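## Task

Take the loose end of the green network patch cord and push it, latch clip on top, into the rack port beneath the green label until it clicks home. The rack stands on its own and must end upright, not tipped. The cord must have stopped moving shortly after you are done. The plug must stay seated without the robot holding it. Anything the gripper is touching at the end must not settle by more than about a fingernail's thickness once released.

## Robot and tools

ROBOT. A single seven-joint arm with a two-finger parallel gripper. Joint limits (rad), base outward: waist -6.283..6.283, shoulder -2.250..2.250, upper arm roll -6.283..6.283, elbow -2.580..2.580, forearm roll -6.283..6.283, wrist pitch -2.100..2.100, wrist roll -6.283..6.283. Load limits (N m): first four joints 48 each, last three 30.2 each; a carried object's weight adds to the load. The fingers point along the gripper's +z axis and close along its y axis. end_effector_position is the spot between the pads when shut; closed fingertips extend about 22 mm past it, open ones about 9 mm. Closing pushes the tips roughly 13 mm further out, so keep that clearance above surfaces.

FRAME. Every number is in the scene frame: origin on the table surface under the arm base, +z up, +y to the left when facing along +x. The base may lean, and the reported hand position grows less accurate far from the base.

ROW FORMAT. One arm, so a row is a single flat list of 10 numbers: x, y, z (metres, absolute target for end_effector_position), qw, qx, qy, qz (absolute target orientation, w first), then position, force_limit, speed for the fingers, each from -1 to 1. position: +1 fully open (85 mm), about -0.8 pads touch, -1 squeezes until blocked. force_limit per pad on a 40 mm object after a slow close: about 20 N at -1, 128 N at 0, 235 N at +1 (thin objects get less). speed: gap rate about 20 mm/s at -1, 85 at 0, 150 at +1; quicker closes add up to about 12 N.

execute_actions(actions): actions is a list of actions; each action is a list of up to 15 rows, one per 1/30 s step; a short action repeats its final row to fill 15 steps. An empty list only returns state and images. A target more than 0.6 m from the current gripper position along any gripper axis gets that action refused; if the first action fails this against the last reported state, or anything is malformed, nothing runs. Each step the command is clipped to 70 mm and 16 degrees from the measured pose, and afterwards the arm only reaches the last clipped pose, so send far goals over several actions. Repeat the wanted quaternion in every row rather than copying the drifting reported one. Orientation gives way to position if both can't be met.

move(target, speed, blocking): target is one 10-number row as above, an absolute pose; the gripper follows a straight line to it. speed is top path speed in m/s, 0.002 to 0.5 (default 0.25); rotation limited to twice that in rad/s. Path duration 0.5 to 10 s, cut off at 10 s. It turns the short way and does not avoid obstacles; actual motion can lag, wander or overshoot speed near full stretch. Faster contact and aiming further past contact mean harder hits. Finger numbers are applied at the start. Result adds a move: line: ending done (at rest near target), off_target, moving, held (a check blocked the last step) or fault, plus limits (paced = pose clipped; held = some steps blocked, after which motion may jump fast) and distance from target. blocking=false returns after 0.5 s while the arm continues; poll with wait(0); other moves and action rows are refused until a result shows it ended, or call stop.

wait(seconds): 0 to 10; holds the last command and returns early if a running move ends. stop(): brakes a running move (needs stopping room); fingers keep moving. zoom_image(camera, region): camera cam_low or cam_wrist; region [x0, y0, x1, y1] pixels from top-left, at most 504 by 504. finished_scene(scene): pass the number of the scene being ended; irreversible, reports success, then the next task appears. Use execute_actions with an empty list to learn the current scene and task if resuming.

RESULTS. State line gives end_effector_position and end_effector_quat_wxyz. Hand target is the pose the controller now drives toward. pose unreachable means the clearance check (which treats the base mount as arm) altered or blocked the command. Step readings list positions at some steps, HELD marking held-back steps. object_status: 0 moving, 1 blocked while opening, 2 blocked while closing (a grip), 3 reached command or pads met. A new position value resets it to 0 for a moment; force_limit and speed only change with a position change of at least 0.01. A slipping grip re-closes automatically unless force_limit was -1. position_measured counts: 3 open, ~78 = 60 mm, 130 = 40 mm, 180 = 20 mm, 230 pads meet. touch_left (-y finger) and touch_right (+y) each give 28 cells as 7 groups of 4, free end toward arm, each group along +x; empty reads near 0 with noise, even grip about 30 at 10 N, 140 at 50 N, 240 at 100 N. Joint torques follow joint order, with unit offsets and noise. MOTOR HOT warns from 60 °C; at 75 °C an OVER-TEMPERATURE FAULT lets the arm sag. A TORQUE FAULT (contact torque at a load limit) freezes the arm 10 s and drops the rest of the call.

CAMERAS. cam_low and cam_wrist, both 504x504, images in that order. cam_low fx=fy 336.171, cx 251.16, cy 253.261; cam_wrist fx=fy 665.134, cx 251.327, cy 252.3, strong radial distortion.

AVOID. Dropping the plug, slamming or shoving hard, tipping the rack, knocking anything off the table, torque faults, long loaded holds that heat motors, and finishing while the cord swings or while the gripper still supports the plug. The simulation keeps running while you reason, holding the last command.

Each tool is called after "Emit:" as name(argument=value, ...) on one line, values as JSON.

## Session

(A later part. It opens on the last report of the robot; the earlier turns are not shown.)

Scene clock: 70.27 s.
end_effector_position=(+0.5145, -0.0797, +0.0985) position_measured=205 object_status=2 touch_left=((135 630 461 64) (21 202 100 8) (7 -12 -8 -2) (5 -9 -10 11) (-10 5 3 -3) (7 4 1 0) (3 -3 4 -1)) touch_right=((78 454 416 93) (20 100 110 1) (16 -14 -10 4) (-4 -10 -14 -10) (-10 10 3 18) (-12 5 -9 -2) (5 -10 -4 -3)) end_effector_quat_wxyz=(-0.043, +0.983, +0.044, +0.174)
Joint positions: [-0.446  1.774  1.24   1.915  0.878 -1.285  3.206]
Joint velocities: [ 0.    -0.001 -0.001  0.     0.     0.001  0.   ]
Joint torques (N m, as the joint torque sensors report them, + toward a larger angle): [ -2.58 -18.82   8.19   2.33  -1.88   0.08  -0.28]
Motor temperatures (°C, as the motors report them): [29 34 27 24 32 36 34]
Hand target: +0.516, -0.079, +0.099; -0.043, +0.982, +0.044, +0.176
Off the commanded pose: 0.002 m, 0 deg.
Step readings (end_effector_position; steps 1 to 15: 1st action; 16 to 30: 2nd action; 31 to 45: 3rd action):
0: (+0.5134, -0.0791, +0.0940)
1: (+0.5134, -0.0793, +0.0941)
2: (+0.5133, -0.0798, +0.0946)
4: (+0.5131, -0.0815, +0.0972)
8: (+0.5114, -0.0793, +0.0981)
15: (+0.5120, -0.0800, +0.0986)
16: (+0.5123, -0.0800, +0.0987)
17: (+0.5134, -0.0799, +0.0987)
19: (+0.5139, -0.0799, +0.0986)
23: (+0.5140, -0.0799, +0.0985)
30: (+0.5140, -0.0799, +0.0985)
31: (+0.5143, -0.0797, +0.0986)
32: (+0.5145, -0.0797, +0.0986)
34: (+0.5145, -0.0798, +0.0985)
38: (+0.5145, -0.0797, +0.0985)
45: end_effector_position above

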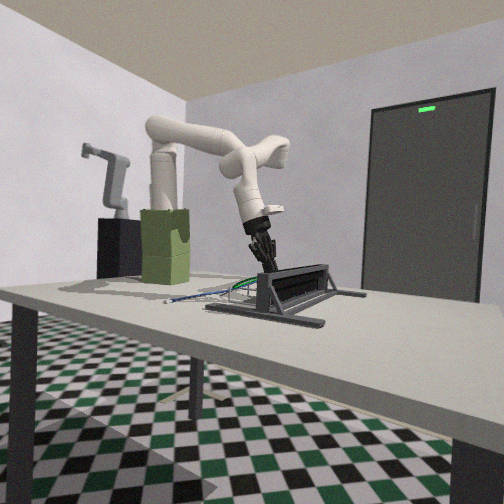

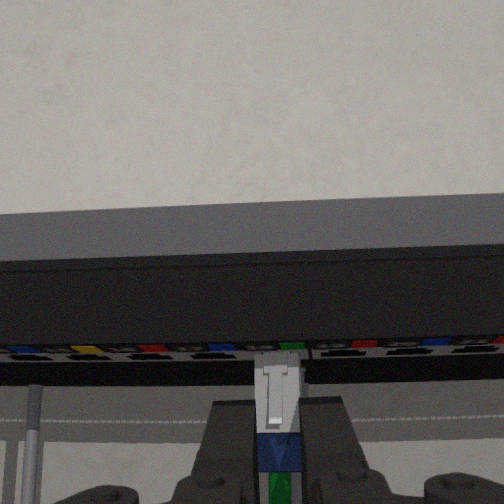

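Entering. A bit more roll and push.

Emit:
execute_actions(actions=[[[0.518,-0.0798,0.0998,-0.057,0.982,0.042,0.177,-1,-0.6,-0.7]],[[0.521,-0.0793,0.1005,-0.057,0.982,0.042,0.178,-1,-0.6,-0.7]],[[0.524,-0.0788,0.101,-0.057,0.982,0.042,0.18,-1,-0.6,-0.7]],[[0.527,-0.0783,0.102,-0.057,0.981,0.042,0.182,-1,-0.6,-0.7]],[[0.530,-0.0778,0.1025,-0.057,0.981,0.042,0.184,-1,-0.6,-0.7]]])

Scene clock: 75.00 s.
end_effector_position=(+0.5229, -0.0795, +0.0990) position_measured=205 object_status=2 touch_left=((118 669 460 71) (14 221 78 14) (0 4 7 -20) (-5 3 5 0) (-12 3 0 7) (4 -2 -2 -18) (-6 9 -10 -3)) touch_right=((83 459 398 79) (7 115 112 28) (-2 -6 1 19) (-12 8 -3 16) (-7 -3 5 -13) (-9 3 -3 1) (7 -21 5 -15)) end_effector_quat_wxyz=(-0.056, +0.982, +0.040, +0.177)
Joint positions: [-0.419  1.76   1.236  1.886  0.889 -1.292  3.199]
Joint velocities: [ 0.001 -0.001 -0.002 -0.001  0.001  0.003  0.002]
Joint torques (N m, as the joint torque sensors report them, + toward a larger angle): [ -3.29 -22.37  10.17  -1.69  -4.89   0.26  -0.19]
Motor temperatures (°C, as the motors report them): [29 34 27 24 32 36 34]
Hand target: +0.530, -0.078, +0.103; -0.057, +0.980, +0.042, +0.184
Off the commanded pose: 0.008 m, 1 deg.
Step readings (end_effector_position; steps 1 to 15: 1st action; 16 to 30: 2nd action; 31 to 45: 3rd action; 46 to 60: 4th action; 61 to 75: 5th action):
0: (+0.5145, -0.0797, +0.0985)
1: (+0.5146, -0.0800, +0.0985)
2: (+0.5149, -0.0804, +0.0986)
4: (+0.5164, -0.0800, +0.0990)
8: (+0.5169, -0.0800, +0.0991)
15: (+0.5172, -0.0800, +0.0991)
16: (+0.5176, -0.0799, +0.0992)
17: (+0.5185, -0.0799, +0.0993)
19: (+0.5185, -0.0800, +0.0990)
23: (+0.5185, -0.0800, +0.0990)
30: (+0.5185, -0.0800, +0.0990)
31: (+0.5188, -0.0799, +0.0991)
32: (+0.5195, -0.0798, +0.0989)
34: (+0.5198, -0.0798, +0.0987)
38: (+0.5198, -0.0798, +0.0987)
45: (+0.5198, -0.0798, +0.0987)
46: (+0.5203, -0.0797, +0.0989)
47: (+0.5218, -0.0796, +0.0993)
49: (+0.5226, -0.0795, +0.0994)
53: (+0.5227, -0.0795, +0.0995)
60: (+0.5227, -0.0795, +0.0995)
61: (+0.5230, -0.0794, +0.0995)
62: (+0.5230, -0.0795, +0.0991)
64: (+0.5229, -0.0796, +0.0990)
68: (+0.5229, -0.0795, +0.0990)
75: end_effector_position above

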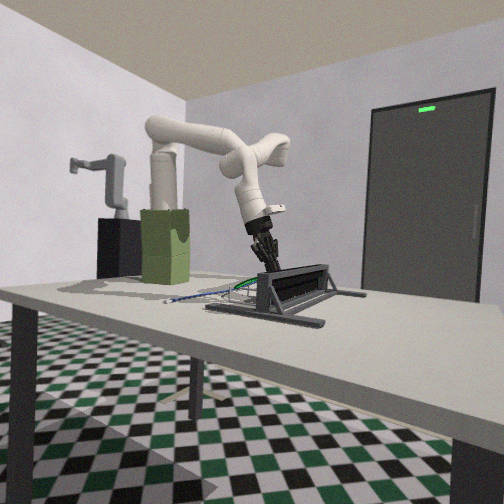

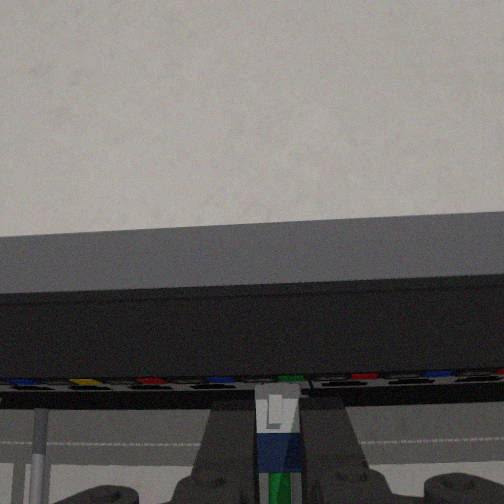

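Bottomed at ~9.5 mm. Pull test, then release.

Emit:
execute_actions(actions=[[[0.523,-0.0795,0.099,-0.057,0.982,0.042,0.177,-1,-0.6,-0.7]],[[0.517,-0.0805,0.097,-0.057,0.982,0.042,0.173,-1,-0.6,-0.7]],[[0.523,-0.0795,0.099,-0.057,0.982,0.042,0.177,-1,-0.6,-0.7]],[[0.523,-0.0795,0.099,-0.057,0.982,0.042,0.177,-0.2,-0.6,0]],[[0.518,-0.0795,0.13,-0.057,0.982,0.042,0.177,-0.2,-0.6,0]],[[0.51,-0.0795,0.15,-0.057,0.982,0.042,0.177,-0.2,-0.6,0]]])

Scene clock: 80.33 s.
end_effector_position=(+0.5100, -0.0796, +0.1499) position_measured=154 object_status=3 touch_left=((3 1 -6 -2) (2 8 -2 4) (-16 -4 1 0) (-8 6 -6 2) (-4 17 -12 -2) (3 12 4 -1) (3 -9 1 -3)) touch_right=((-8 1 0 5) (15 -2 9 6) (1 -7 -7 0) (1 3 -1 1) (1 -12 16 6) (11 -17 12 1) (22 5 19 -6)) end_effector_quat_wxyz=(-0.057, +0.982, +0.042, +0.177)
Joint positions: [-0.441  1.676  1.3    1.985  0.976 -1.355  3.226]
Joint velocities: [-0.001 -0.002  0.001  0.     0.    -0.001 -0.001]
Joint torques (N m, as the joint torque sensors report them, + toward a larger angle): [ -2.35 -17.66   7.73   2.27  -1.34  -0.26  -0.1 ]
Motor temperatures (°C, as the motors report them): [29 34 27 24 32 36 34]
Hand target: +0.510, -0.079, +0.150; -0.057, +0.982, +0.042, +0.177
Off the commanded pose: 0.000 m, 0 deg.
Step readings (end_effector_position; steps 1 to 15: 1st action; 16 to 30: 2nd action; 31 to 45: 3rd action; 46 to 60: 4th action; 61 to 75: 5th action; 76 to 90: 6th action):
0: (+0.5229, -0.0795, +0.0990)
1: (+0.5220, -0.0800, +0.0984)
2: (+0.5220, -0.0798, +0.0982)
4: (+0.5222, -0.0797, +0.0987)
8: (+0.5222, -0.0797, +0.0986)
15: (+0.5222, -0.0797, +0.0986)
16: (+0.5217, -0.0798, +0.0984)
17: (+0.5211, -0.0799, +0.0984)
19: (+0.5214, -0.0798, +0.0990)
23: (+0.5214, -0.0798, +0.0991)
30: (+0.5214, -0.0798, +0.0991)
31: (+0.5218, -0.0797, +0.0993)
32: (+0.5226, -0.0795, +0.0993)
34: (+0.5223, -0.0797, +0.0988)
38: (+0.5223, -0.0797, +0.0988)
45: (+0.5223, -0.0796, +0.0988)
46: (+0.5223, -0.0796, +0.0988)
47: (+0.5223, -0.0795, +0.0987)
49: (+0.5226, -0.0795, +0.0988)
53: (+0.5230, -0.0795, +0.0990)
60: (+0.5230, -0.0795, +0.0990)
61: (+0.5230, -0.0793, +0.0997)
62: (+0.5227, -0.0787, +0.1029)
64: (+0.5213, -0.0778, +0.1178)
68: (+0.5175, -0.0806, +0.1289)
75: (+0.5179, -0.0796, +0.1299)
76: (+0.5179, -0.0794, +0.1304)
77: (+0.5172, -0.0788, +0.1329)
79: (+0.5137, -0.0782, +0.1436)
83: (+0.5095, -0.0802, +0.1492)
90: end_effector_position above

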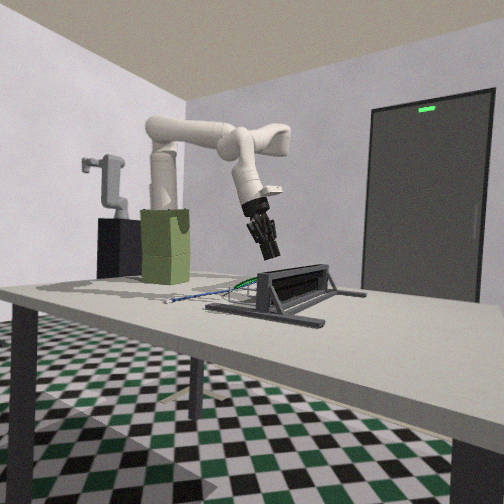

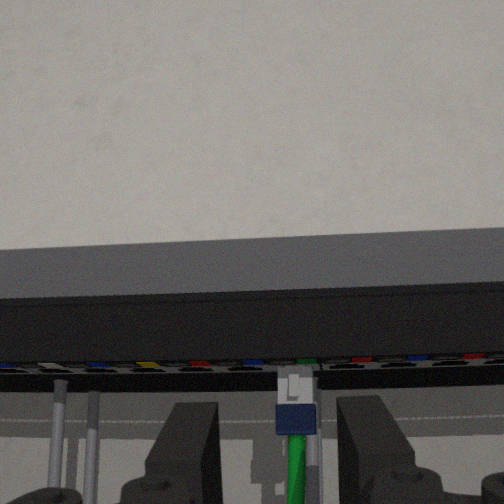

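Emit:
wait(seconds=2)

Emit:
finished_scene(scene=2)

Scene clock: 84.23 s.
end_effector_position=(+0.5100, -0.0795, +0.1500) position_measured=154 object_status=3 touch_left=((-5 2 1 2) (-3 1 4 1) (-14 5 5 -23) (2 11 -6 -20) (-4 -4 9 -14) (-11 -8 -12 -2) (9 -8 12 -3)) touch_right=((-5 -6 -2 8) (6 -3 16 3) (-9 2 8 11) (1 -2 1 10) (0 -1 19 -8) (-1 -3 1 -14) (19 -15 4 -17)) end_effector_quat_wxyz=(-0.057, +0.982, +0.042, +0.177)
Joint positions: [-0.441  1.676  1.3    1.985  0.976 -1.355  3.226]
Joint velocities: [-0.     0.001  0.002  0.003 -0.     0.     0.001]
Joint torques (N m, as the joint torque sensors report them, + toward a larger angle): [ -2.1  -17.76   7.64   2.21  -1.16  -0.26  -0.1 ]
Motor temperatures (°C, as the motors report them): [29 35 27 24 32 36 34]
Hand target: +0.510, -0.079, +0.150; -0.057, +0.982, +0.042, +0.177
Off the commanded pose: 0.000 m, 0 deg.
wait: 2.00 s; at rest from the start

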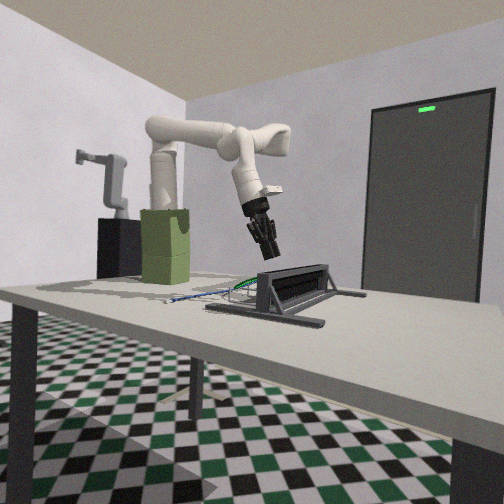

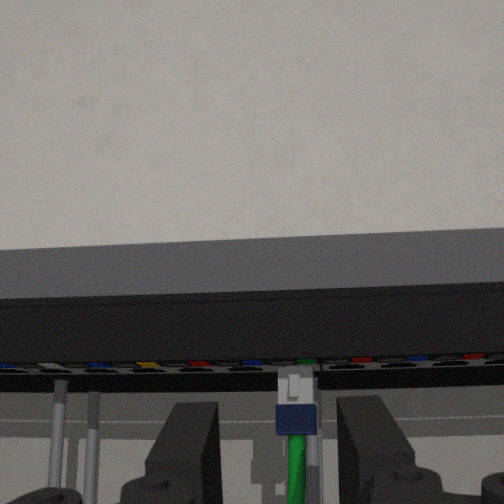

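The scene is finished: the task was done.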